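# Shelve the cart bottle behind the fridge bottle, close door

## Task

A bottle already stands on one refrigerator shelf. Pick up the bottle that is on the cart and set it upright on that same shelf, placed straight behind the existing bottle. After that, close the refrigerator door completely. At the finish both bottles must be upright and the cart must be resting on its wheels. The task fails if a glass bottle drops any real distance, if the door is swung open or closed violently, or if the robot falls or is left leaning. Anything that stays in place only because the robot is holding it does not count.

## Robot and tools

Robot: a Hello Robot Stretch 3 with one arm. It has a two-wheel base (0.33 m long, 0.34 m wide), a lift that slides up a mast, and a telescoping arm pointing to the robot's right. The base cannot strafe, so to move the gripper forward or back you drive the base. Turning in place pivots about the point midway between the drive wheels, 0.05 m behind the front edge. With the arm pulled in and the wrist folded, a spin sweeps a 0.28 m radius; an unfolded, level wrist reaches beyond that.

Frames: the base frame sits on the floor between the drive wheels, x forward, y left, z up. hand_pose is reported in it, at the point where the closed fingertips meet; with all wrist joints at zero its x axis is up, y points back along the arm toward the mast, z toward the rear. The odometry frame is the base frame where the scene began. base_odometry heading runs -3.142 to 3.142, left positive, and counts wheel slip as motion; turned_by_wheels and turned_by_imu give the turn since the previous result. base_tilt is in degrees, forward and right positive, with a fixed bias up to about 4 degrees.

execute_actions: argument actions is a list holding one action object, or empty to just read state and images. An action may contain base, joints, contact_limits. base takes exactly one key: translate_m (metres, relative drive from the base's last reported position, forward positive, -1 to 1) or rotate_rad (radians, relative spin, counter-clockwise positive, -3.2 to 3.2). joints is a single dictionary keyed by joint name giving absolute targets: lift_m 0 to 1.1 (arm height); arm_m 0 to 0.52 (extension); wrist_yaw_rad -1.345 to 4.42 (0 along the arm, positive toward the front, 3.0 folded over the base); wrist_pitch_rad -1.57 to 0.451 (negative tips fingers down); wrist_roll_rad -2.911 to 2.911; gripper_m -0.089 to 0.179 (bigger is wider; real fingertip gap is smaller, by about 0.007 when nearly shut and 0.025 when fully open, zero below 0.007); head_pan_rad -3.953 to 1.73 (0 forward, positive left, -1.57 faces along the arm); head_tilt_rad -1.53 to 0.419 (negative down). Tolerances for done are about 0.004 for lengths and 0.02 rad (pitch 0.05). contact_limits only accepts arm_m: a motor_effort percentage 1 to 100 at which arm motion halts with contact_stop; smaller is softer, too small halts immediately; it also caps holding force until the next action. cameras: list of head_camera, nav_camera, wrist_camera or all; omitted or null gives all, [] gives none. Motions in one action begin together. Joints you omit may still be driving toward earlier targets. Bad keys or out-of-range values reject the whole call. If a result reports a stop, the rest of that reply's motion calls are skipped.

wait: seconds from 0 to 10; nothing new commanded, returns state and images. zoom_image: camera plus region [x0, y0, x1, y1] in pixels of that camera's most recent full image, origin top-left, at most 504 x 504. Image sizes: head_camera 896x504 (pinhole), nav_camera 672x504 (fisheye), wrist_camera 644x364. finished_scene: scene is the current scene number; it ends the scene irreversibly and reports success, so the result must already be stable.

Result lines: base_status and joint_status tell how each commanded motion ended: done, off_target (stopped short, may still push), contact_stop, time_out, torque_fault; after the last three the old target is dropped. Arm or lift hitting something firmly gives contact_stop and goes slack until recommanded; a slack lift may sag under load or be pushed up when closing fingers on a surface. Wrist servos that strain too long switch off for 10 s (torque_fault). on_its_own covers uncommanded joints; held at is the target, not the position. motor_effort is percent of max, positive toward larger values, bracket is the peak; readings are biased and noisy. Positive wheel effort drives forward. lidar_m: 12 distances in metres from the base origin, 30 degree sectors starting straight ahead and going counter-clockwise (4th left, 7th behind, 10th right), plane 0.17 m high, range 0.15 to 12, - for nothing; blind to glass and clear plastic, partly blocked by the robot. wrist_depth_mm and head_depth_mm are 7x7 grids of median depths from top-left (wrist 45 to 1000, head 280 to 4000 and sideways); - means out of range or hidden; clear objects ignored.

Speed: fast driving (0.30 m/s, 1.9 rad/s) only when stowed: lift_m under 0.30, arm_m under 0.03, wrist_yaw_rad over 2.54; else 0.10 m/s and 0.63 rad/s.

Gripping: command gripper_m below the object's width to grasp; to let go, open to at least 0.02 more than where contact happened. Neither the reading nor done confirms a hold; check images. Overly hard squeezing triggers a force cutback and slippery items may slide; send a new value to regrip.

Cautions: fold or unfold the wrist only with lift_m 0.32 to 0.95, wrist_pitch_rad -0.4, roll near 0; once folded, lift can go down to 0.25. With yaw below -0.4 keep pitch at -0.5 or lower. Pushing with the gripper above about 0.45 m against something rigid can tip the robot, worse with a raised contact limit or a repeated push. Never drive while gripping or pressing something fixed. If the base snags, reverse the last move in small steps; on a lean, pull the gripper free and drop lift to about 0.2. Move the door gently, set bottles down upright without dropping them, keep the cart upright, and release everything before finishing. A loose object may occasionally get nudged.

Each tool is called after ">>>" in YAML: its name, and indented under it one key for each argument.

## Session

>>> execute_actions:
  actions: []

Scene clock: 0.00 s.
base_odometry: x=+0.000 y=+0.000 heading=+0.000 (m, m, rad; odometry frame)
turned_by_wheels: +0.000 (rad since the last result)
turned_by_imu: +0.000 (rad since the last result)
base_tilt: forward=+1.2 right=+1.8 (deg)
lidar_m: 1.56 1.29 1.32 1.81 1.91 2.47 1.64 1.03 1.48 1.39 1.28 1.29
head_depth_mm: 1375 1365 1355 1359 1347 1348 1351 / 1499 1500 1491 1484 1487 1464 1468 / 1650 1645 1655 1638 1631 1634 1633 / 1769 1836 1829 1816 1811 1824 1805 / 1797 2089 2071 2060 2058 2069 2047 / 1792 2325 2419 2364 2386 2395 2305 / 1792 2599 2844 2796 2765 2746 2369
base_status: not commanded
joint_positions: lift_m=+0.489 arm_m=+0.001 wrist_yaw_rad=+2.968 wrist_pitch_rad=-0.435 wrist_roll_rad=+0.003 gripper_m=+0.037 head_pan_rad=+0.002 head_tilt_rad=-0.008
joint_status: not commanded
motor_effort: left_wheel=+0 right_wheel=+0 lift_m=+24 arm_m=+0 wrist_yaw_rad=+1 wrist_pitch_rad=+8 wrist_roll_rad=+0 gripper_m=+0 head_pan_rad=+0 head_tilt_rad=+1 (%)
hand_pose: x=+0.0172 y=+0.0728 z=+0.4980 quat_wxyz=(+0.212, +0.702, +0.092, +0.674) (m; base frame)
wrist_depth_mm: - - - - - - 974 / - - - - - - - / - - - - - - - / - - - - - - - / 956 938 982 927 944 892 886 / 800 790 - 769 772 742 738 / 673 662 660 661 630 640 635
pictures: head_camera (sideways: a quarter turn clockwise sets it upright), nav_camera (sideways: a quarter turn counterclockwise sets it upright), wrist_camera
Images, in order (width x height): head_camera 896x504, nav_camera 672x504, wrist_camera 644x364.

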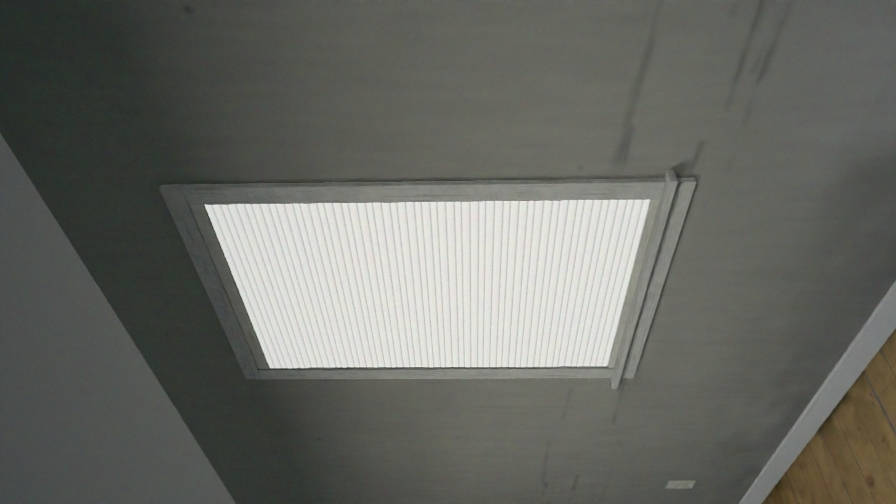

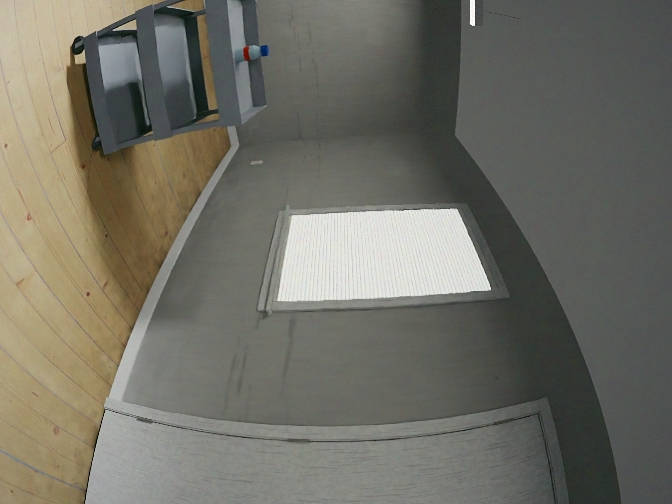

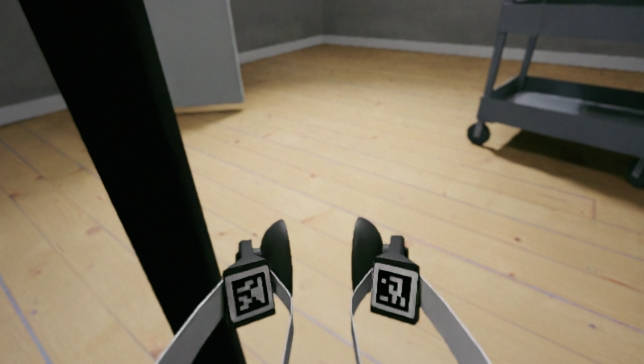

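>>> execute_actions:
  actions:
    - {"base":{"rotate_rad":1.3},"joints":{"head_pan_rad":0,"head_tilt_rad":-0.5,"lift_m":0.28}}
  cameras: ["nav_camera","head_camera"]

>>> execute_actions:
  actions:
    - {"joints":{"head_pan_rad":0.7}}
  cameras: ["nav_camera","head_camera"]

Scene clock: 8.13 s.
base_odometry: x=+0.000 y=+0.000 heading=+1.300 (m, m, rad; odometry frame)
turned_by_wheels: +1.300 (rad since the last result)
turned_by_imu: +1.293 (rad since the last result)
base_tilt: forward=+1.3 right=+1.6 (deg)
lidar_m: 3.35 1.81 2.47 1.99 1.03 1.07 1.39 1.31 1.28 1.34 1.30 1.29
head_depth_mm: 2826 3027 3202 2711 1757 1609 1361 / 2978 3233 3396 3080 2139 1661 1359 / 3165 3342 3685 3028 2133 1658 1347 / 3268 3546 3856 3035 2129 1644 1353 / 3438 3756 - 3009 2144 1638 1343 / 3200 3404 3601 2998 2126 1655 1346 / 2863 3036 3256 2805 2010 1643 1344
base_status: done
joint_positions: lift_m=+0.280 arm_m=+0.001 wrist_yaw_rad=+2.968 wrist_pitch_rad=-0.435 wrist_roll_rad=+0.003 gripper_m=+0.037 head_pan_rad=+0.002 head_tilt_rad=-0.494
joint_status: all done
motor_effort: left_wheel=-2(9) right_wheel=+4(11) lift_m=+19(20) arm_m=+0(1) wrist_yaw_rad=+0(0) wrist_pitch_rad=+8(8) wrist_roll_rad=+1(0) gripper_m=+0(0) head_pan_rad=-1(2) head_tilt_rad=-2(26) (%)
hand_pose: x=+0.0172 y=+0.0728 z=+0.2890 quat_wxyz=(+0.213, +0.702, +0.092, +0.674) (m; base frame)
wrist_depth_mm: - - - - - - - / - - - - - - - / - - - - - - 967 / 822 - 788 785 760 745 735 / 636 632 650 614 618 602 596 / 528 525 - 529 521 502 493 / 451 - - - 423 426 421
pictures: head_camera (sideways: a quarter turn clockwise sets it upright), nav_camera (sideways: a quarter turn counterclockwise sets it upright)
Images, in order (width x height): head_camera 896x504, nav_camera 672x504.

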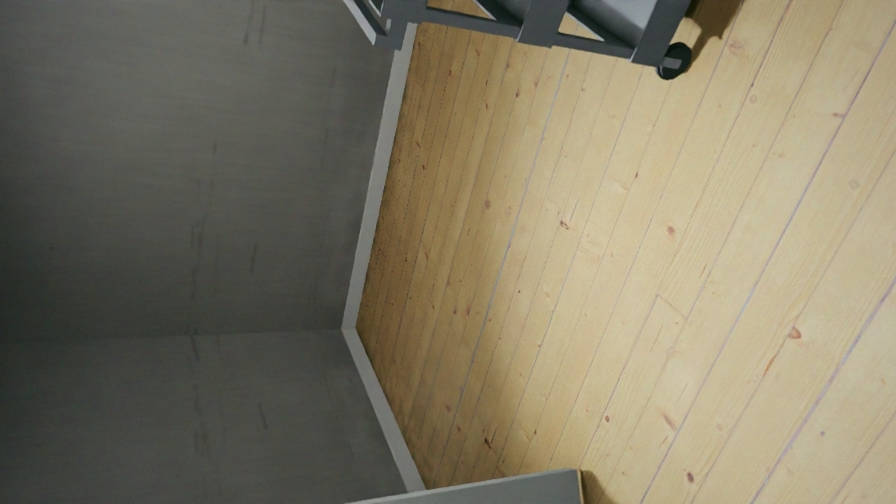

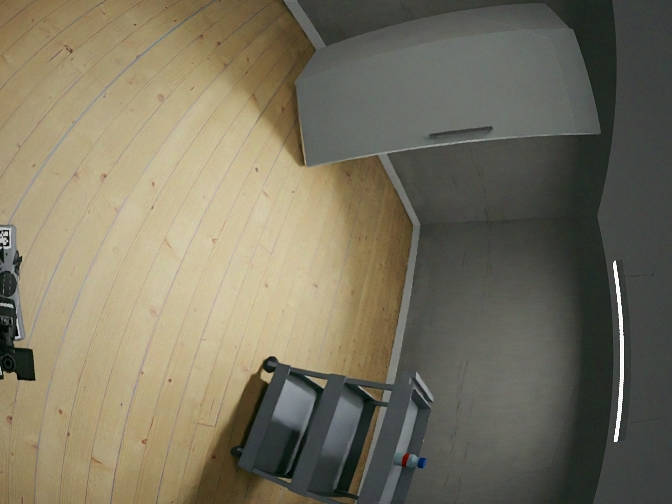

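Scene clock: 9.10 s.
base_odometry: x=+0.000 y=+0.000 heading=+1.300 (m, m, rad; odometry frame)
turned_by_wheels: +0.000 (rad since the last result)
turned_by_imu: +0.000 (rad since the last result)
base_tilt: forward=+1.3 right=+1.9 (deg)
lidar_m: 3.33 1.81 2.47 1.99 1.03 1.08 1.39 1.31 1.28 1.33 1.30 1.29
head_depth_mm: 1475 1593 2944 2879 2144 1670 1355 / 1551 1648 1796 1923 2032 1640 1351 / 1624 1745 1883 2058 2131 1637 1347 / 1815 1930 2107 2289 2127 1660 1347 / 2182 2305 2527 2706 2159 1652 1342 / 2116 2273 2431 2630 2125 1658 1339 / 2036 2195 2332 2527 2101 1636 1350
base_status: not commanded
joint_positions: lift_m=+0.280 arm_m=+0.001 wrist_yaw_rad=+2.968 wrist_pitch_rad=-0.435 wrist_roll_rad=+0.003 gripper_m=+0.037 head_pan_rad=+0.693 head_tilt_rad=-0.494
joint_status: all done
motor_effort: left_wheel=-3(2) right_wheel=+3(3) lift_m=+19(19) arm_m=+0(0) wrist_yaw_rad=+0(0) wrist_pitch_rad=+8(8) wrist_roll_rad=+1(1) gripper_m=+0(0) head_pan_rad=+4(50) head_tilt_rad=-2(3) (%)
hand_pose: x=+0.0172 y=+0.0728 z=+0.2890 quat_wxyz=(+0.213, +0.702, +0.092, +0.674) (m; base frame)
wrist_depth_mm: - - - - - - - / - - - - - - - / - - - - - - 970 / 821 - 778 779 762 746 728 / 636 638 647 613 617 591 591 / 524 527 - 531 526 502 496 / 453 - - - 419 426 423
pictures: head_camera (sideways: a quarter turn clockwise sets it upright), nav_camera (sideways: a quarter turn counterclockwise sets it upright)
Images, in order (width x height): head_camera 896x504, nav_camera 672x504.

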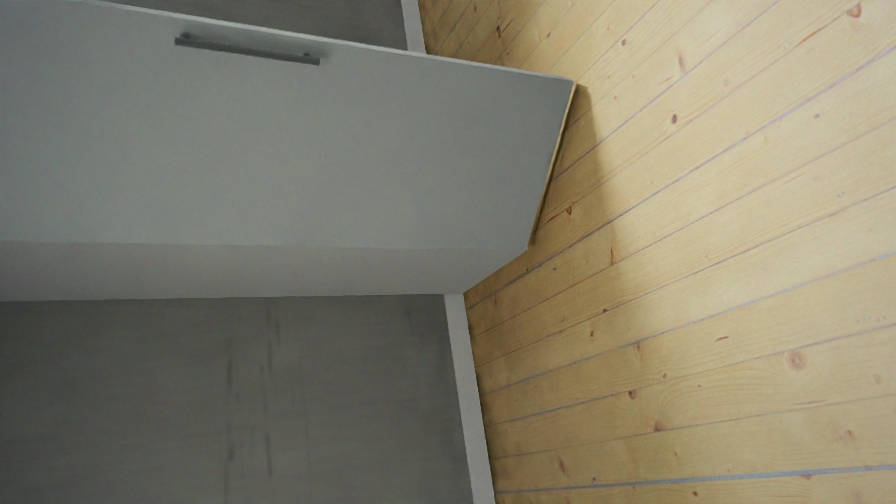

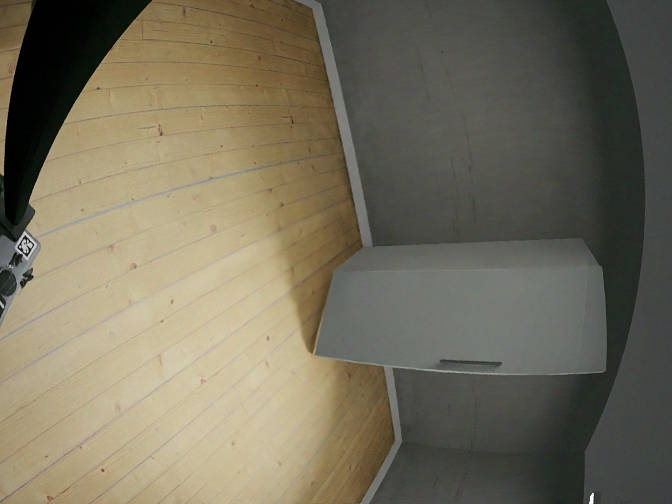

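>>> execute_actions:
  actions:
    - {"base":{"rotate_rad":0.15},"joints":{"head_pan_rad":0.5,"head_tilt_rad":-0.9,"wrist_yaw_rad":3.0,"gripper_m":0}}
  cameras: []

>>> execute_actions:
  actions:
    - {"base":{"translate_m":1.0}}
  cameras: ["nav_camera","head_camera"]

>>> execute_actions:
  actions:
    - {"base":{"translate_m":0.8},"joints":{"head_pan_rad":1.5}}
  cameras: ["nav_camera","head_camera"]

Scene clock: 68.13 s.
base_odometry: x=+0.000 y=+0.000 heading=+1.450 (m, m, rad; odometry frame)
turned_by_wheels: +0.150 (rad since the last result)
turned_by_imu: +0.149 (rad since the last result)
base_tilt: forward=+1.2 right=+1.7 (deg)
lidar_m: 1.81 1.84 2.47 1.77 1.48 1.47 1.38 1.29 1.28 1.46 1.29 1.30
head_depth_mm: 2630 2707 2122 1753 1486 1287 1140 / 1592 1808 2058 1750 1472 1279 1139 / 1679 1891 2084 1727 1466 1283 1134 / 1751 2049 2099 1709 1467 1282 1129 / 2195 2460 2067 1706 1468 1270 1129 / 2238 2451 2078 1700 1462 1272 1129 / 2140 2385 2060 1717 1455 1265 1124
base_status: done
joint_positions: lift_m=+0.280 arm_m=+0.001 wrist_yaw_rad=+2.998 wrist_pitch_rad=-0.435 wrist_roll_rad=+0.003 gripper_m=+0.000 head_pan_rad=+0.507 head_tilt_rad=-0.889
joint_status: all done
motor_effort: left_wheel=-2(11) right_wheel=+3(12) lift_m=+19(19) arm_m=+0(0) wrist_yaw_rad=+2(3) wrist_pitch_rad=+8(8) wrist_roll_rad=+1(1) gripper_m=-2(80) head_pan_rad=-5(24) head_tilt_rad=-5(29) (%)
hand_pose: x=+0.0106 y=+0.0738 z=+0.2890 quat_wxyz=(+0.202, +0.700, +0.103, +0.677) (m; base frame)
wrist_depth_mm: - - - - - - - / - - - - - - - / 951 - - - - - 976 / 798 742 796 783 758 753 741 / 643 630 633 647 606 594 590 / 531 521 - - 504 498 496 / 450 - - - 430 429 420
pictures: none
No camera images: the call's "cameras" was empty. Leave "cameras" out to get every camera's image.

Scene clock: 73.13 s.
base_odometry: x=+0.121 y=+0.993 heading=+1.450 (m, m, rad; odometry frame)
turned_by_wheels: +0.000 (rad since the last result)
turned_by_imu: +0.000 (rad since the last result)
base_tilt: forward=+1.2 right=+1.8 (deg)
lidar_m: 2.18 0.84 1.08 2.02 2.23 1.81 2.36 1.95 1.14 0.73 0.80 2.54
head_depth_mm: 2001 2342 2102 1754 1478 1294 1137 / 1899 2237 2111 1741 1488 1277 1138 / 1763 2099 2096 1730 1469 1284 1136 / 727 854 1003 1251 1438 1271 1122 / 773 903 1073 1335 1468 1263 1127 / 816 955 1149 1456 1466 1267 1123 / 860 1019 1252 1625 1454 1271 1123
base_status: done
joint_positions: lift_m=+0.280 arm_m=+0.001 wrist_yaw_rad=+2.998 wrist_pitch_rad=-0.435 wrist_roll_rad=+0.003 gripper_m=+0.000 head_pan_rad=+0.507 head_tilt_rad=-0.890
joint_status: not commanded
motor_effort: left_wheel=-2(6) right_wheel=+3(11) lift_m=+19(19) arm_m=+0(0) wrist_yaw_rad=+1(1) wrist_pitch_rad=+8(8) wrist_roll_rad=+1(0) gripper_m=-2(3) head_pan_rad=-5(4) head_tilt_rad=-5(5) (%)
hand_pose: x=+0.0104 y=+0.0738 z=+0.2890 quat_wxyz=(+0.202, +0.700, +0.103, +0.677) (m; base frame)
wrist_depth_mm: - - - - - - 743 / - - - - - - 762 / - - - - - 977 772 / 822 790 790 763 762 754 740 / 641 631 632 644 607 594 591 / 530 522 - - 506 499 493 / 450 - - - 430 429 425
pictures: head_camera (sideways: a quarter turn clockwise sets it upright), nav_camera (sideways: a quarter turn counterclockwise sets it upright)
Images, in order (width x height): head_camera 896x504, nav_camera 672x504.

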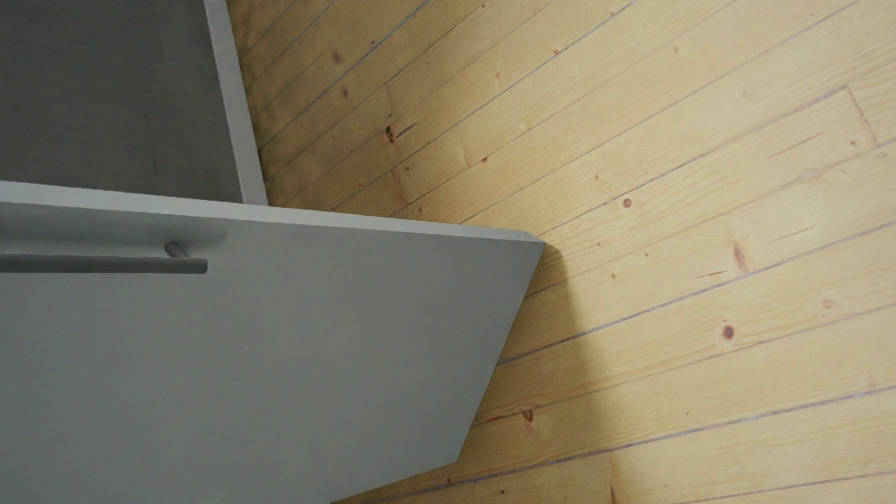

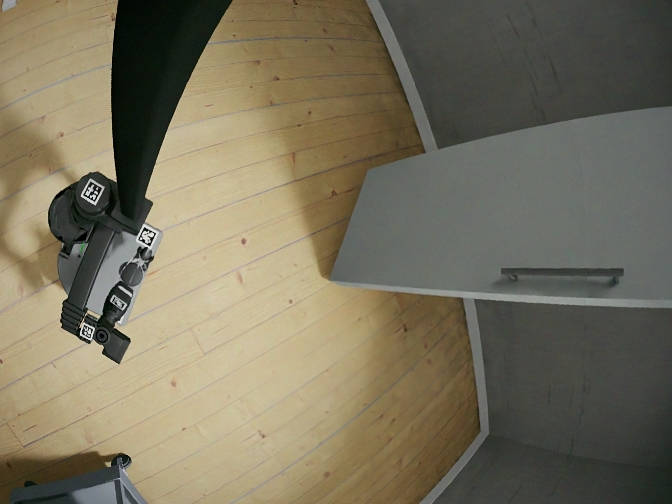

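Scene clock: 77.50 s.
base_odometry: x=+0.218 y=+1.787 heading=+1.450 (m, m, rad; odometry frame)
turned_by_wheels: +0.000 (rad since the last result)
turned_by_imu: +0.000 (rad since the last result)
base_tilt: forward=+1.3 right=+1.8 (deg)
lidar_m: 1.55 1.29 0.72 0.32 2.31 2.53 2.98 2.50 0.96 2.35 1.95 1.95
head_depth_mm: 961 790 1218 999 1386 1289 1137 / 992 1209 1231 1099 1353 1286 1139 / 930 1159 1193 1493 1390 1276 1125 / 844 979 1146 1454 1415 1250 1124 / - 298 344 422 544 863 1124 / - 300 1895 1619 1459 1266 1161 / 1760 2037 1879 1617 1464 - -
base_status: done
joint_positions: lift_m=+0.280 arm_m=+0.001 wrist_yaw_rad=+2.999 wrist_pitch_rad=-0.435 wrist_roll_rad=+0.003 gripper_m=+0.000 head_pan_rad=+1.493 head_tilt_rad=-0.890
joint_status: all done
motor_effort: left_wheel=-2(7) right_wheel=+3(12) lift_m=+19(20) arm_m=-1(0) wrist_yaw_rad=+1(1) wrist_pitch_rad=+8(8) wrist_roll_rad=+0(1) gripper_m=-3(2) head_pan_rad=+4(56) head_tilt_rad=-4(4) (%)
hand_pose: x=+0.0104 y=+0.0738 z=+0.2890 quat_wxyz=(+0.202, +0.700, +0.103, +0.677) (m; base frame)
wrist_depth_mm: - - - 963 - 658 942 / - - - 956 - 846 993 / - - - 851 799 933 960 / 816 781 762 689 752 753 734 / 640 640 624 617 609 589 593 / 535 525 - - 507 496 494 / 447 - - - 431 423 422
pictures: head_camera (sideways: a quarter turn clockwise sets it upright), nav_camera (sideways: a quarter turn counterclockwise sets it upright)
Images, in order (width x height): head_camera 896x504, nav_camera 672x504.

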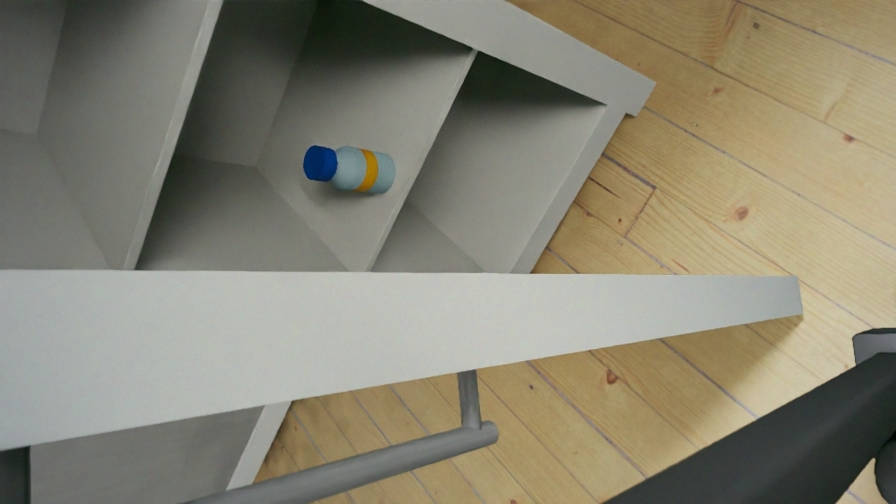

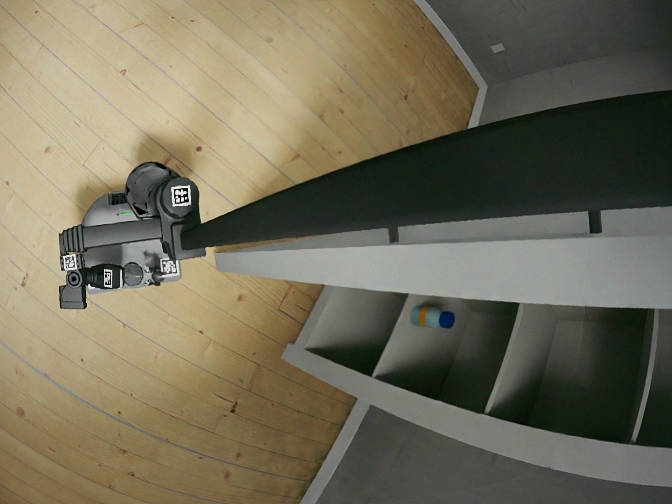

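>>> execute_actions:
  actions:
    - {"base":{"rotate_rad":0.40}}
  cameras: []

>>> execute_actions:
  actions:
    - {"base":{"translate_m":0.55}}
  cameras: []

>>> execute_actions:
  actions:
    - {"base":{"rotate_rad":-2.68},"joints":{"head_pan_rad":-1.7,"head_tilt_rad":-1.0}}
  cameras: ["nav_camera","head_camera"]

Scene clock: 89.33 s.
base_odometry: x=+0.218 y=+1.787 heading=+1.849 (m, m, rad; odometry frame)
turned_by_wheels: +0.400 (rad since the last result)
turned_by_imu: +0.397 (rad since the last result)
base_tilt: forward=+1.2 right=+1.8 (deg)
lidar_m: 1.31 0.72 0.32 1.97 2.85 2.53 2.54 0.96 1.07 1.99 1.94 1.71
head_depth_mm: - 287 322 1355 1330 1271 1140 / 1659 298 329 396 1357 1280 1136 / 1767 2025 2084 494 557 742 1111 / 2091 2361 1918 1644 1465 1270 1125 / 2503 2606 2091 1719 1462 1270 1133 / 2715 2632 2052 1709 1458 1265 1167 / 2543 2590 2044 1699 1460 - -
base_status: done
joint_positions: lift_m=+0.280 arm_m=+0.001 wrist_yaw_rad=+2.999 wrist_pitch_rad=-0.435 wrist_roll_rad=+0.003 gripper_m=+0.000 head_pan_rad=+1.493 head_tilt_rad=-0.890
joint_status: not commanded
motor_effort: left_wheel=-2(10) right_wheel=+4(11) lift_m=+19(19) arm_m=+0(0) wrist_yaw_rad=+2(1) wrist_pitch_rad=+8(8) wrist_roll_rad=+1(1) gripper_m=-3(3) head_pan_rad=+4(5) head_tilt_rad=-4(4) (%)
hand_pose: x=+0.0104 y=+0.0738 z=+0.2890 quat_wxyz=(+0.202, +0.700, +0.103, +0.677) (m; base frame)
wrist_depth_mm: - - - - 324 972 855 / - - - - 351 - 883 / - - - - 387 760 654 / 825 783 799 773 689 731 622 / 636 636 627 637 564 600 582 / 530 520 - - 503 498 495 / 448 - - - 430 422 422
pictures: none
No camera images: the call's "cameras" was empty. Leave "cameras" out to get every camera's image.

Scene clock: 92.83 s.
base_odometry: x=+0.066 y=+2.316 heading=+1.849 (m, m, rad; odometry frame)
turned_by_wheels: +0.000 (rad since the last result)
turned_by_imu: +0.000 (rad since the last result)
base_tilt: forward=+1.4 right=+1.8 (deg)
lidar_m: 0.81 0.79 0.34 0.35 0.50 0.48 3.04 1.48 2.27 1.73 1.71 1.05
head_depth_mm: 302 361 454 617 956 1287 1133 / 290 328 405 528 758 1219 1137 / 290 321 377 468 629 982 1127 / 330 379 445 540 689 928 1133 / 762 708 988 943 1302 1241 1121 / 718 733 945 1149 1373 1268 1161 / 683 791 897 998 1089 - -
base_status: done
joint_positions: lift_m=+0.280 arm_m=+0.001 wrist_yaw_rad=+2.999 wrist_pitch_rad=-0.435 wrist_roll_rad=+0.003 gripper_m=+0.000 head_pan_rad=+1.493 head_tilt_rad=-0.890
joint_status: not commanded
motor_effort: left_wheel=-2(5) right_wheel=+4(13) lift_m=+21(20) arm_m=+0(0) wrist_yaw_rad=+1(1) wrist_pitch_rad=+8(8) wrist_roll_rad=+1(1) gripper_m=-2(3) head_pan_rad=+5(4) head_tilt_rad=-4(4) (%)
hand_pose: x=+0.0104 y=+0.0738 z=+0.2890 quat_wxyz=(+0.202, +0.700, +0.103, +0.677) (m; base frame)
wrist_depth_mm: 426 - 760 380 397 511 593 / 449 - 830 418 435 591 629 / 465 - 834 459 485 677 650 / 466 566 743 520 551 708 658 / 470 596 618 568 581 594 588 / 487 523 - - 508 499 494 / 449 - - - 436 424 423
pictures: none
No camera images: the call's "cameras" was empty. Leave "cameras" out to get every camera's image.

Scene clock: 95.73 s.
base_odometry: x=+0.066 y=+2.316 heading=-0.831 (m, m, rad; odometry frame)
turned_by_wheels: -2.680 (rad since the last result)
turned_by_imu: -2.659 (rad since the last result)
base_tilt: forward=+1.2 right=+1.6 (deg)
lidar_m: 1.47 2.37 1.76 1.70 1.10 0.82 0.79 0.35 0.34 0.52 0.48 3.08
head_depth_mm: 706 606 1010 517 596 1043 1122 / 706 852 1016 916 748 965 1135 / 750 873 1041 1326 1289 1193 - / 660 785 970 1261 1388 1234 - / 581 678 811 1003 1311 1231 1088 / 523 598 696 837 1046 1216 1106 / 473 534 613 719 897 1220 1102
base_status: done
joint_positions: lift_m=+0.280 arm_m=+0.001 wrist_yaw_rad=+2.999 wrist_pitch_rad=-0.435 wrist_roll_rad=+0.003 gripper_m=+0.000 head_pan_rad=-1.693 head_tilt_rad=-0.988
joint_status: all done
motor_effort: left_wheel=+2(11) right_wheel=-3(10) lift_m=+20(20) arm_m=-1(1) wrist_yaw_rad=+2(1) wrist_pitch_rad=+8(8) wrist_roll_rad=+1(0) gripper_m=-3(3) head_pan_rad=-4(65) head_tilt_rad=-5(15) (%)
hand_pose: x=+0.0104 y=+0.0738 z=+0.2890 quat_wxyz=(+0.202, +0.700, +0.103, +0.677) (m; base frame)
wrist_depth_mm: - - - - - - - / - - - - - - - / - - - - - - 991 / 815 790 799 784 765 747 736 / 643 634 619 647 615 598 594 / 528 521 - - 502 500 493 / 447 - - - 430 424 423
pictures: head_camera (sideways: a quarter turn clockwise sets it upright), nav_camera (sideways: a quarter turn counterclockwise sets it upright)
Images, in order (width x height): head_camera 896x504, nav_camera 672x504.

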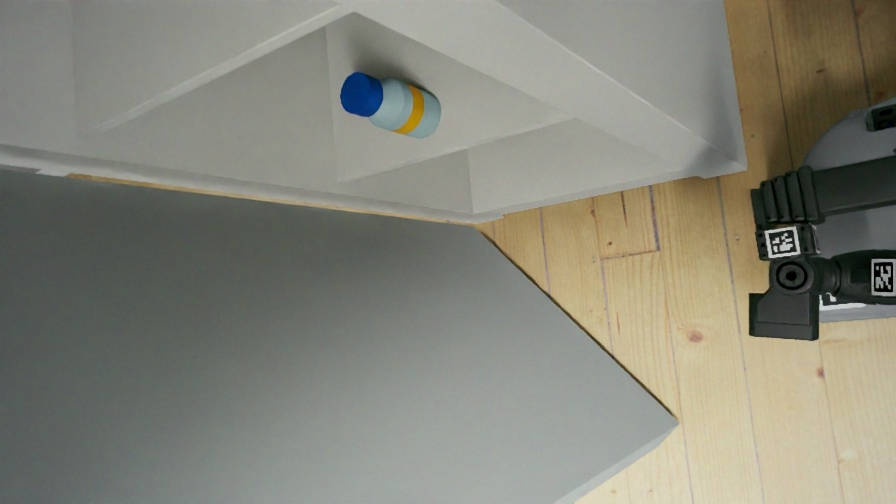

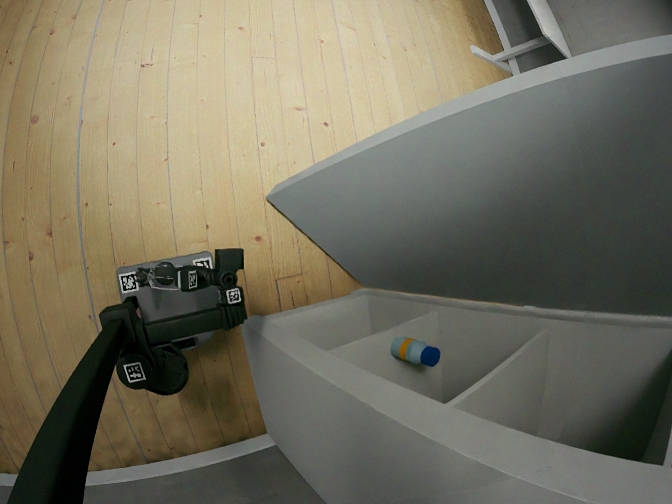

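>>> execute_actions:
  actions:
    - {"base":{"translate_m":0.12},"joints":{"lift_m":0.5,"wrist_pitch_rad":-0.4}}
  cameras: []

>>> execute_actions:
  actions:
    - {"joints":{"wrist_yaw_rad":0}}
  cameras: []

>>> execute_actions:
  actions:
    - {"joints":{"wrist_pitch_rad":-1.2,"arm_m":0.33}}
  cameras: ["nav_camera"]

>>> execute_actions:
  actions:
    - {"base":{"translate_m":0.06},"joints":{"arm_m":0.42}}
  cameras: ["nav_camera","head_camera"]

Scene clock: 110.27 s.
base_odometry: x=+0.147 y=+2.227 heading=-0.830 (m, m, rad; odometry frame)
turned_by_wheels: +0.000 (rad since the last result)
turned_by_imu: +0.001 (rad since the last result)
base_tilt: forward=+1.2 right=+1.8 (deg)
lidar_m: 1.36 2.37 1.76 1.70 1.27 0.94 0.91 0.44 0.70 0.44 0.48 2.95
head_depth_mm: 735 879 1022 931 867 1055 1119 / 731 893 1059 1364 1278 1187 1132 / 620 757 974 1352 1396 1277 - / 538 639 790 1033 1333 1260 - / 476 552 659 822 1083 1269 1106 / 426 486 568 687 938 1225 1102 / 386 434 511 1469 1372 1223 1099
base_status: done
joint_positions: lift_m=+0.500 arm_m=+0.001 wrist_yaw_rad=+2.999 wrist_pitch_rad=-0.419 wrist_roll_rad=+0.003 gripper_m=+0.000 head_pan_rad=-1.694 head_tilt_rad=-0.988
joint_status: all done
motor_effort: left_wheel=+2(12) right_wheel=-3(10) lift_m=+27(29) arm_m=-1(1) wrist_yaw_rad=+1(1) wrist_pitch_rad=+11(12) wrist_roll_rad=+1(0) gripper_m=-2(3) head_pan_rad=-4(5) head_tilt_rad=-4(5) (%)
hand_pose: x=+0.0107 y=+0.0760 z=+0.5123 quat_wxyz=(+0.196, +0.701, +0.097, +0.679) (m; base frame)
wrist_depth_mm: - - - - - - - / - - - - - - - / - - - - - - - / - - - - - - - / - - 970 - 954 941 933 / 839 807 - - 787 777 765 / 695 690 664 672 662 663 655
pictures: none
No camera images: the call's "cameras" was empty. Leave "cameras" out to get every camera's image.

Scene clock: 112.77 s.
base_odometry: x=+0.147 y=+2.227 heading=-0.830 (m, m, rad; odometry frame)
turned_by_wheels: +0.000 (rad since the last result)
turned_by_imu: +0.000 (rad since the last result)
base_tilt: forward=+1.3 right=+1.8 (deg)
lidar_m: 1.36 2.37 1.76 1.70 1.27 0.94 0.91 0.43 0.70 0.44 0.48 2.95
head_depth_mm: 738 878 1021 930 869 1047 1126 / 731 889 1060 1359 1286 1188 1132 / 622 760 976 1345 1392 1277 - / 538 639 791 1030 1336 1272 - / 475 551 659 820 1058 1218 1112 / 427 486 570 687 933 1223 1103 / 386 434 510 1477 1388 1216 1099
base_status: not commanded
joint_positions: lift_m=+0.500 arm_m=+0.001 wrist_yaw_rad=+0.003 wrist_pitch_rad=-0.419 wrist_roll_rad=+0.003 gripper_m=+0.000 head_pan_rad=-1.694 head_tilt_rad=-0.988
joint_status: all done
motor_effort: left_wheel=+2(2) right_wheel=-3(4) lift_m=+26(26) arm_m=-1(1) wrist_yaw_rad=-2(2) wrist_pitch_rad=+11(11) wrist_roll_rad=+1(1) gripper_m=-3(3) head_pan_rad=-5(3) head_tilt_rad=-5(4) (%)
hand_pose: x=-0.0209 y=-0.3704 z=+0.5123 quat_wxyz=(+0.691, +0.148, -0.692, -0.147) (m; base frame)
wrist_depth_mm: - 174 209 262 347 484 474 / - 183 222 280 381 531 462 / - 199 236 303 425 574 566 / - 220 253 332 481 626 622 / - 917 271 361 559 676 682 / 818 796 280 - 731 643 616 / 703 691 340 455 654 595 529
pictures: none
No camera images: the call's "cameras" was empty. Leave "cameras" out to get every camera's image.

Scene clock: 116.50 s.
base_odometry: x=+0.147 y=+2.227 heading=-0.830 (m, m, rad; odometry frame)
turned_by_wheels: +0.000 (rad since the last result)
turned_by_imu: +0.000 (rad since the last result)
base_tilt: forward=+1.3 right=+1.8 (deg)
lidar_m: 1.35 2.36 1.75 1.70 1.27 0.94 0.91 0.43 0.79 0.62 0.61 2.95
head_depth_mm: 737 880 1022 932 868 1047 1123 / 760 892 1057 1351 1286 1189 1136 / 701 846 1054 1356 1392 1262 - / 652 775 944 - 1384 1227 1153 / 613 713 862 1021 1345 1227 1123 / 573 663 789 968 1267 1222 1098 / 540 619 728 890 1362 1215 1100
base_status: not commanded
joint_positions: lift_m=+0.500 arm_m=+0.330 wrist_yaw_rad=-0.002 wrist_pitch_rad=-1.208 wrist_roll_rad=+0.006 gripper_m=+0.000 head_pan_rad=-1.694 head_tilt_rad=-0.989
joint_status: all done
motor_effort: left_wheel=+1(5) right_wheel=-2(17) lift_m=+25(26) arm_m=+5(17) wrist_yaw_rad=+2(3) wrist_pitch_rad=+5(18) wrist_roll_rad=-1(2) gripper_m=-2(2) head_pan_rad=-4(5) head_tilt_rad=-5(4) (%)
hand_pose: x=-0.0217 y=-0.5432 z=+0.3905 quat_wxyz=(+0.580, +0.400, -0.584, -0.404) (m; base frame)
wrist_depth_mm: 123 136 159 193 244 327 377 / 143 161 196 248 338 487 448 / 169 197 251 345 586 585 456 / 210 256 355 567 570 571 441 / 288 381 549 555 554 551 425 / 536 532 536 - 531 524 414 / 521 523 512 516 509 514 396
pictures: nav_camera (sideways: a quarter turn counterclockwise sets it upright)
Images, in order (width x height): nav_camera 672x504.

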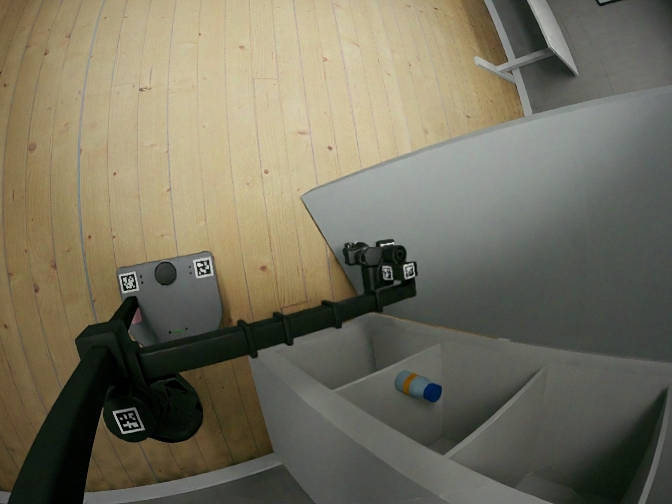

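Scene clock: 118.40 s.
base_odometry: x=+0.188 y=+2.183 heading=-0.830 (m, m, rad; odometry frame)
turned_by_wheels: +0.000 (rad since the last result)
turned_by_imu: +0.000 (rad since the last result)
base_tilt: forward=+1.2 right=+1.9 (deg)
lidar_m: 1.30 2.37 1.75 1.70 1.36 1.00 0.94 0.48 0.84 0.79 2.89 2.89
head_depth_mm: 787 907 1053 1295 1260 1121 1117 / 764 909 1107 1384 1332 1231 1133 / 747 883 1083 1402 1404 - - / 727 857 1035 1410 1370 1237 1150 / 713 835 992 1374 1379 1228 1124 / 693 812 981 1234 1378 1223 1107 / 674 789 949 1530 1376 1219 1099
base_status: done
joint_positions: lift_m=+0.500 arm_m=+0.420 wrist_yaw_rad=-0.002 wrist_pitch_rad=-1.207 wrist_roll_rad=+0.006 gripper_m=+0.000 head_pan_rad=-1.694 head_tilt_rad=-0.989
joint_status: all done
motor_effort: left_wheel=+1(6) right_wheel=-2(5) lift_m=+26(26) arm_m=+5(4) wrist_yaw_rad=+2(2) wrist_pitch_rad=+5(5) wrist_roll_rad=-1(1) gripper_m=-2(3) head_pan_rad=-4(4) head_tilt_rad=-5(5) (%)
hand_pose: x=-0.0217 y=-0.6332 z=+0.3905 quat_wxyz=(+0.580, +0.400, -0.584, -0.403) (m; base frame)
wrist_depth_mm: 194 202 211 223 235 248 262 / 240 253 268 287 307 329 357 / 606 337 366 401 440 495 451 / 585 572 573 568 575 570 459 / 560 566 558 558 550 547 459 / 539 536 532 - 532 528 462 / 523 519 511 511 511 509 503
pictures: head_camera (sideways: a quarter turn clockwise sets it upright), nav_camera (sideways: a quarter turn counterclockwise sets it upright)
Images, in order (width x height): head_camera 896x504, nav_camera 672x504.

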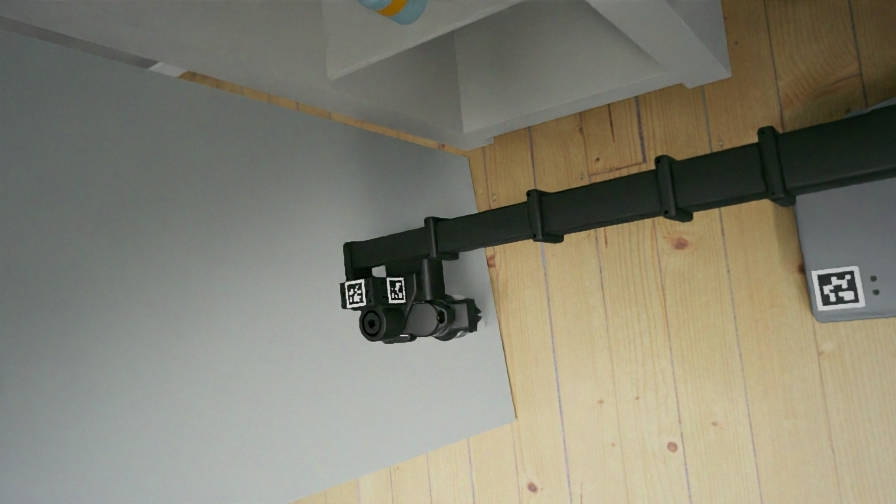

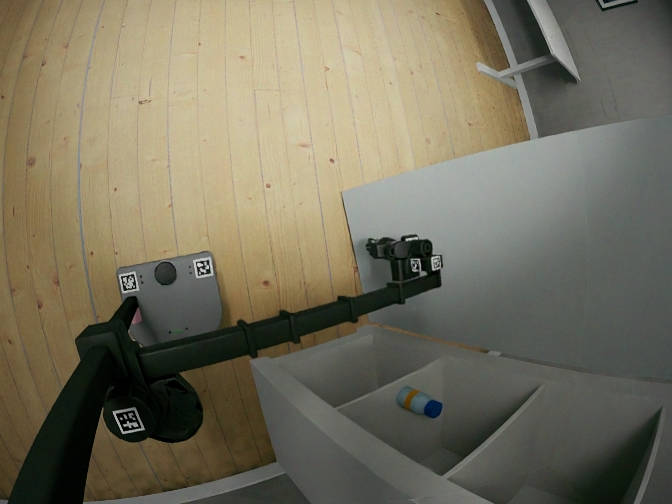

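>>> execute_actions:
  actions:
    - {"joints":{"arm_m":0.52,"wrist_pitch_rad":-1.0}}
  cameras: ["nav_camera"]

>>> execute_actions:
  actions:
    - {"joints":{"arm_m":0.0,"head_pan_rad":-2.2,"head_tilt_rad":-0.7,"wrist_pitch_rad":-0.4}}
  cameras: ["nav_camera","head_camera"]

>>> execute_actions:
  actions:
    - {"base":{"translate_m":0.6},"joints":{"lift_m":0.9,"head_pan_rad":0.5,"head_tilt_rad":-0.6,"gripper_m":0.13}}
  cameras: ["nav_camera","head_camera"]

Scene clock: 127.43 s.
base_odometry: x=+0.188 y=+2.183 heading=-0.830 (m, m, rad; odometry frame)
turned_by_wheels: +0.000 (rad since the last result)
turned_by_imu: +0.001 (rad since the last result)
base_tilt: forward=+1.2 right=+1.6 (deg)
lidar_m: 1.30 2.38 1.76 1.70 1.35 1.00 0.94 0.48 0.85 0.82 2.89 2.89
head_depth_mm: 789 909 1052 1292 1273 1124 1116 / 776 915 1123 1377 1323 1224 1142 / 756 896 1094 1400 1433 - - / 745 882 1036 1361 1386 1241 1156 / 732 862 986 1348 1384 1233 1119 / 722 846 1022 1292 1377 1235 1097 / 709 831 1010 1536 1371 1226 1101
base_status: not commanded
joint_positions: lift_m=+0.500 arm_m=+0.520 wrist_yaw_rad=-0.002 wrist_pitch_rad=-1.011 wrist_roll_rad=+0.006 gripper_m=+0.000 head_pan_rad=-1.694 head_tilt_rad=-0.989
joint_status: all done
motor_effort: left_wheel=+1(1) right_wheel=-2(2) lift_m=+26(26) arm_m=+5(6) wrist_yaw_rad=+2(1) wrist_pitch_rad=+6(7) wrist_roll_rad=-1(1) gripper_m=-3(3) head_pan_rad=-4(4) head_tilt_rad=-5(4) (%)
hand_pose: x=-0.0218 y=-0.7803 z=+0.4086 quat_wxyz=(+0.617, +0.341, -0.620, -0.344) (m; base frame)
wrist_depth_mm: - 81 82 83 85 86 87 / 96 96 99 100 102 104 106 / 118 120 124 126 130 133 136 / 156 159 165 170 176 183 189 / 232 238 248 231 273 290 308 / 556 543 489 - 542 538 466 / 523 519 516 510 511 509 498
pictures: nav_camera (sideways: a quarter turn counterclockwise sets it upright)
Images, in order (width x height): nav_camera 672x504.

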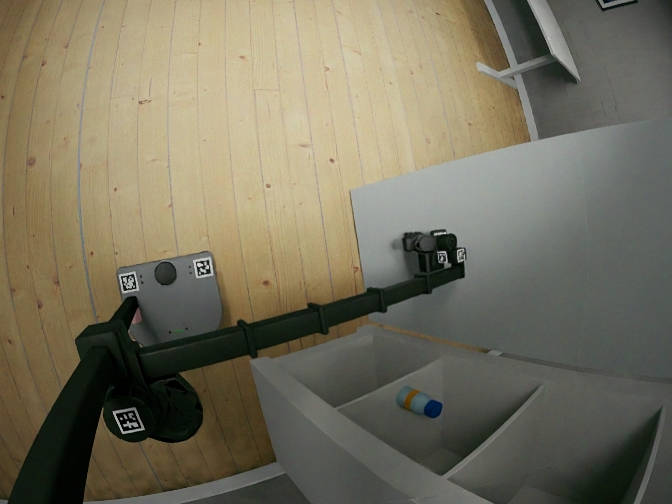

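Scene clock: 132.43 s.
base_odometry: x=+0.188 y=+2.183 heading=-0.830 (m, m, rad; odometry frame)
turned_by_wheels: +0.000 (rad since the last result)
turned_by_imu: +0.001 (rad since the last result)
base_tilt: forward=+1.3 right=+1.8 (deg)
lidar_m: 1.30 2.36 1.76 1.70 1.35 1.00 0.95 0.48 0.85 0.83 2.89 2.90
head_depth_mm: 400 431 472 538 703 1027 1200 / 926 1001 684 588 654 794 1137 / 880 978 781 1207 996 1175 1127 / 820 917 856 1160 1053 1288 1197 / 762 849 937 1095 1305 1366 1191 / 750 836 951 1081 1219 1359 1192 / 708 780 864 970 1103 1285 1216
base_status: not commanded
joint_positions: lift_m=+0.500 arm_m=+0.001 wrist_yaw_rad=-0.001 wrist_pitch_rad=-0.419 wrist_roll_rad=+0.005 gripper_m=+0.000 head_pan_rad=-2.193 head_tilt_rad=-0.705
joint_status: all done
joint sent to its limit — the command would take arm_m past its lower limit, so that joint was sent only as far as its limit.
motor_effort: left_wheel=+1(1) right_wheel=-2(3) lift_m=+26(27) arm_m=-5(10) wrist_yaw_rad=+1(2) wrist_pitch_rad=+11(100) wrist_roll_rad=-1(1) gripper_m=-2(3) head_pan_rad=-5(43) head_tilt_rad=+2(23) (%)
hand_pose: x=-0.0217 y=-0.3706 z=+0.5122 quat_wxyz=(+0.690, +0.147, -0.693, -0.148) (m; base frame)
wrist_depth_mm: - - 514 516 514 520 489 / - - 555 561 558 558 515 / - - 604 606 609 611 562 / - - 683 665 675 650 626 / - 990 750 716 753 707 682 / 824 804 804 - 789 686 613 / 691 696 676 679 673 637 531
pictures: head_camera (sideways: a quarter turn clockwise sets it upright), nav_camera (sideways: a quarter turn counterclockwise sets it upright)
Images, in order (width x height): head_camera 896x504, nav_camera 672x504.

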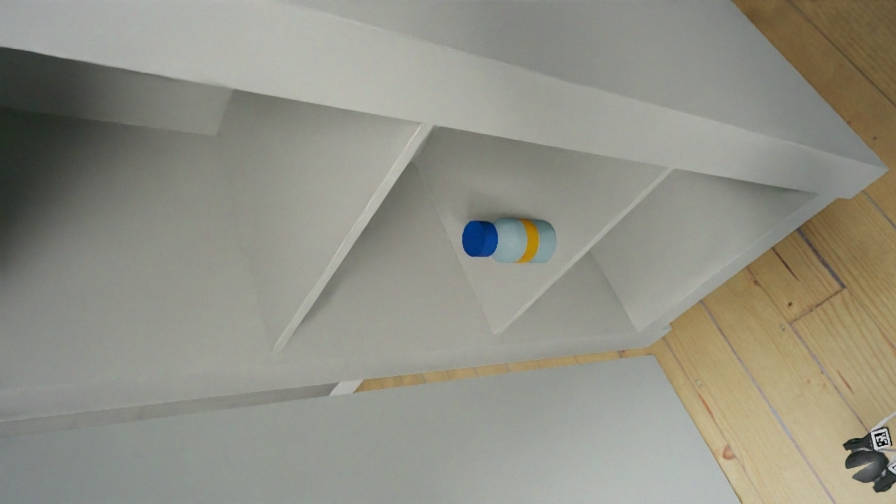

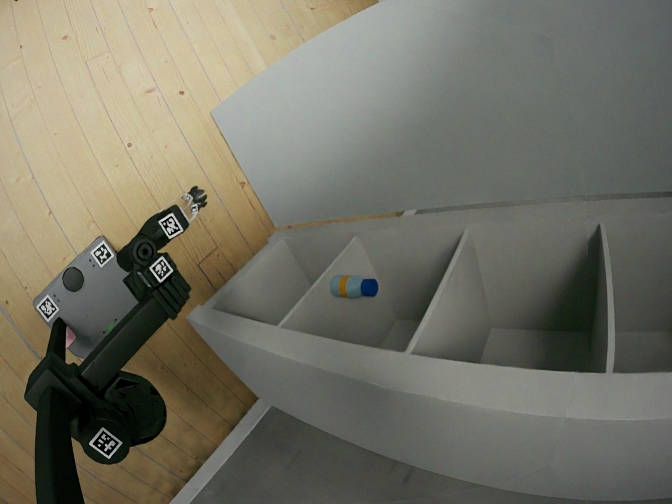

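Scene clock: 139.60 s.
base_odometry: x=+0.593 y=+1.740 heading=-0.830 (m, m, rad; odometry frame)
turned_by_wheels: +0.000 (rad since the last result)
turned_by_imu: +0.000 (rad since the last result)
base_tilt: forward=+1.3 right=+1.7 (deg)
lidar_m: 0.71 2.29 1.74 1.69 1.76 1.62 1.04 1.05 0.92 2.70 3.08 0.71
head_depth_mm: 1829 1966 2129 951 1114 1018 1168 / 1921 2093 2289 883 1100 1229 1191 / 2003 2210 2421 2453 1861 1467 1253 / 2102 2272 2538 2417 1866 1495 1261 / 2219 2418 2709 2437 1867 1496 1253 / 2256 2490 2739 2465 1853 1487 1254 / 2066 2214 2336 2332 1855 1493 1242
base_status: done
joint_positions: lift_m=+0.900 arm_m=+0.001 wrist_yaw_rad=-0.001 wrist_pitch_rad=-0.418 wrist_roll_rad=+0.005 gripper_m=+0.130 head_pan_rad=+0.493 head_tilt_rad=-0.606
joint_status: all done
motor_effort: left_wheel=+1(5) right_wheel=-2(3) lift_m=+26(29) arm_m=-5(5) wrist_yaw_rad=+0(1) wrist_pitch_rad=+11(11) wrist_roll_rad=-1(1) gripper_m=+0(81) head_pan_rad=+5(65) head_tilt_rad=+3(14) (%)
hand_pose: x=-0.0217 y=-0.3707 z=+0.9124 quat_wxyz=(+0.690, +0.146, -0.693, -0.148) (m; base frame)
wrist_depth_mm: - - - - - - 532 / - - - - - 604 573 / - - - - - 648 628 / - - - - - 701 696 / - - - - - 775 764 / - - - - - 831 864 / - - - - - - 962
pictures: head_camera (sideways: a quarter turn clockwise sets it upright), nav_camera (sideways: a quarter turn counterclockwise sets it upright)
Images, in order (width x height): head_camera 896x504, nav_camera 672x504.

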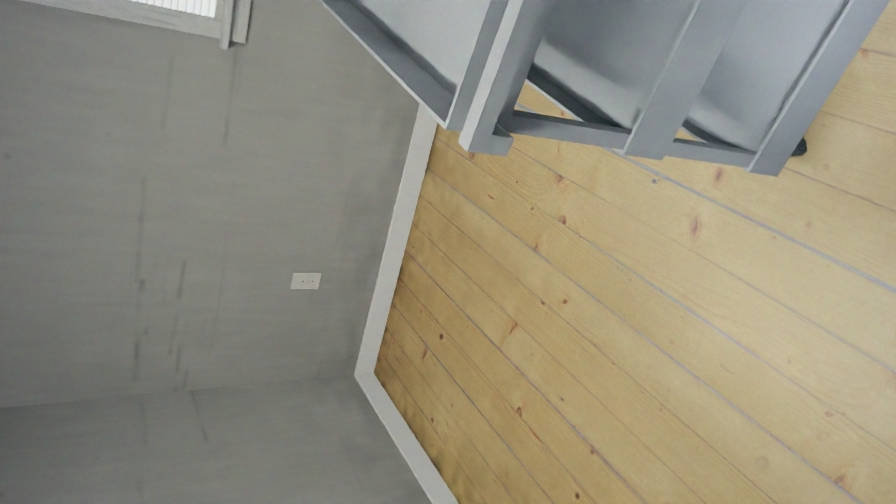

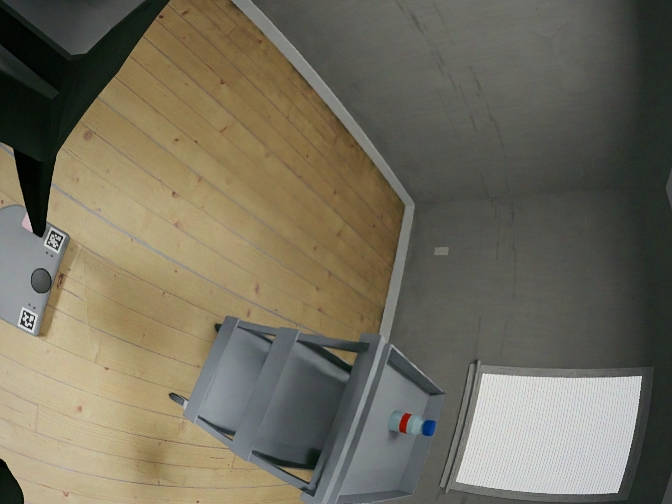

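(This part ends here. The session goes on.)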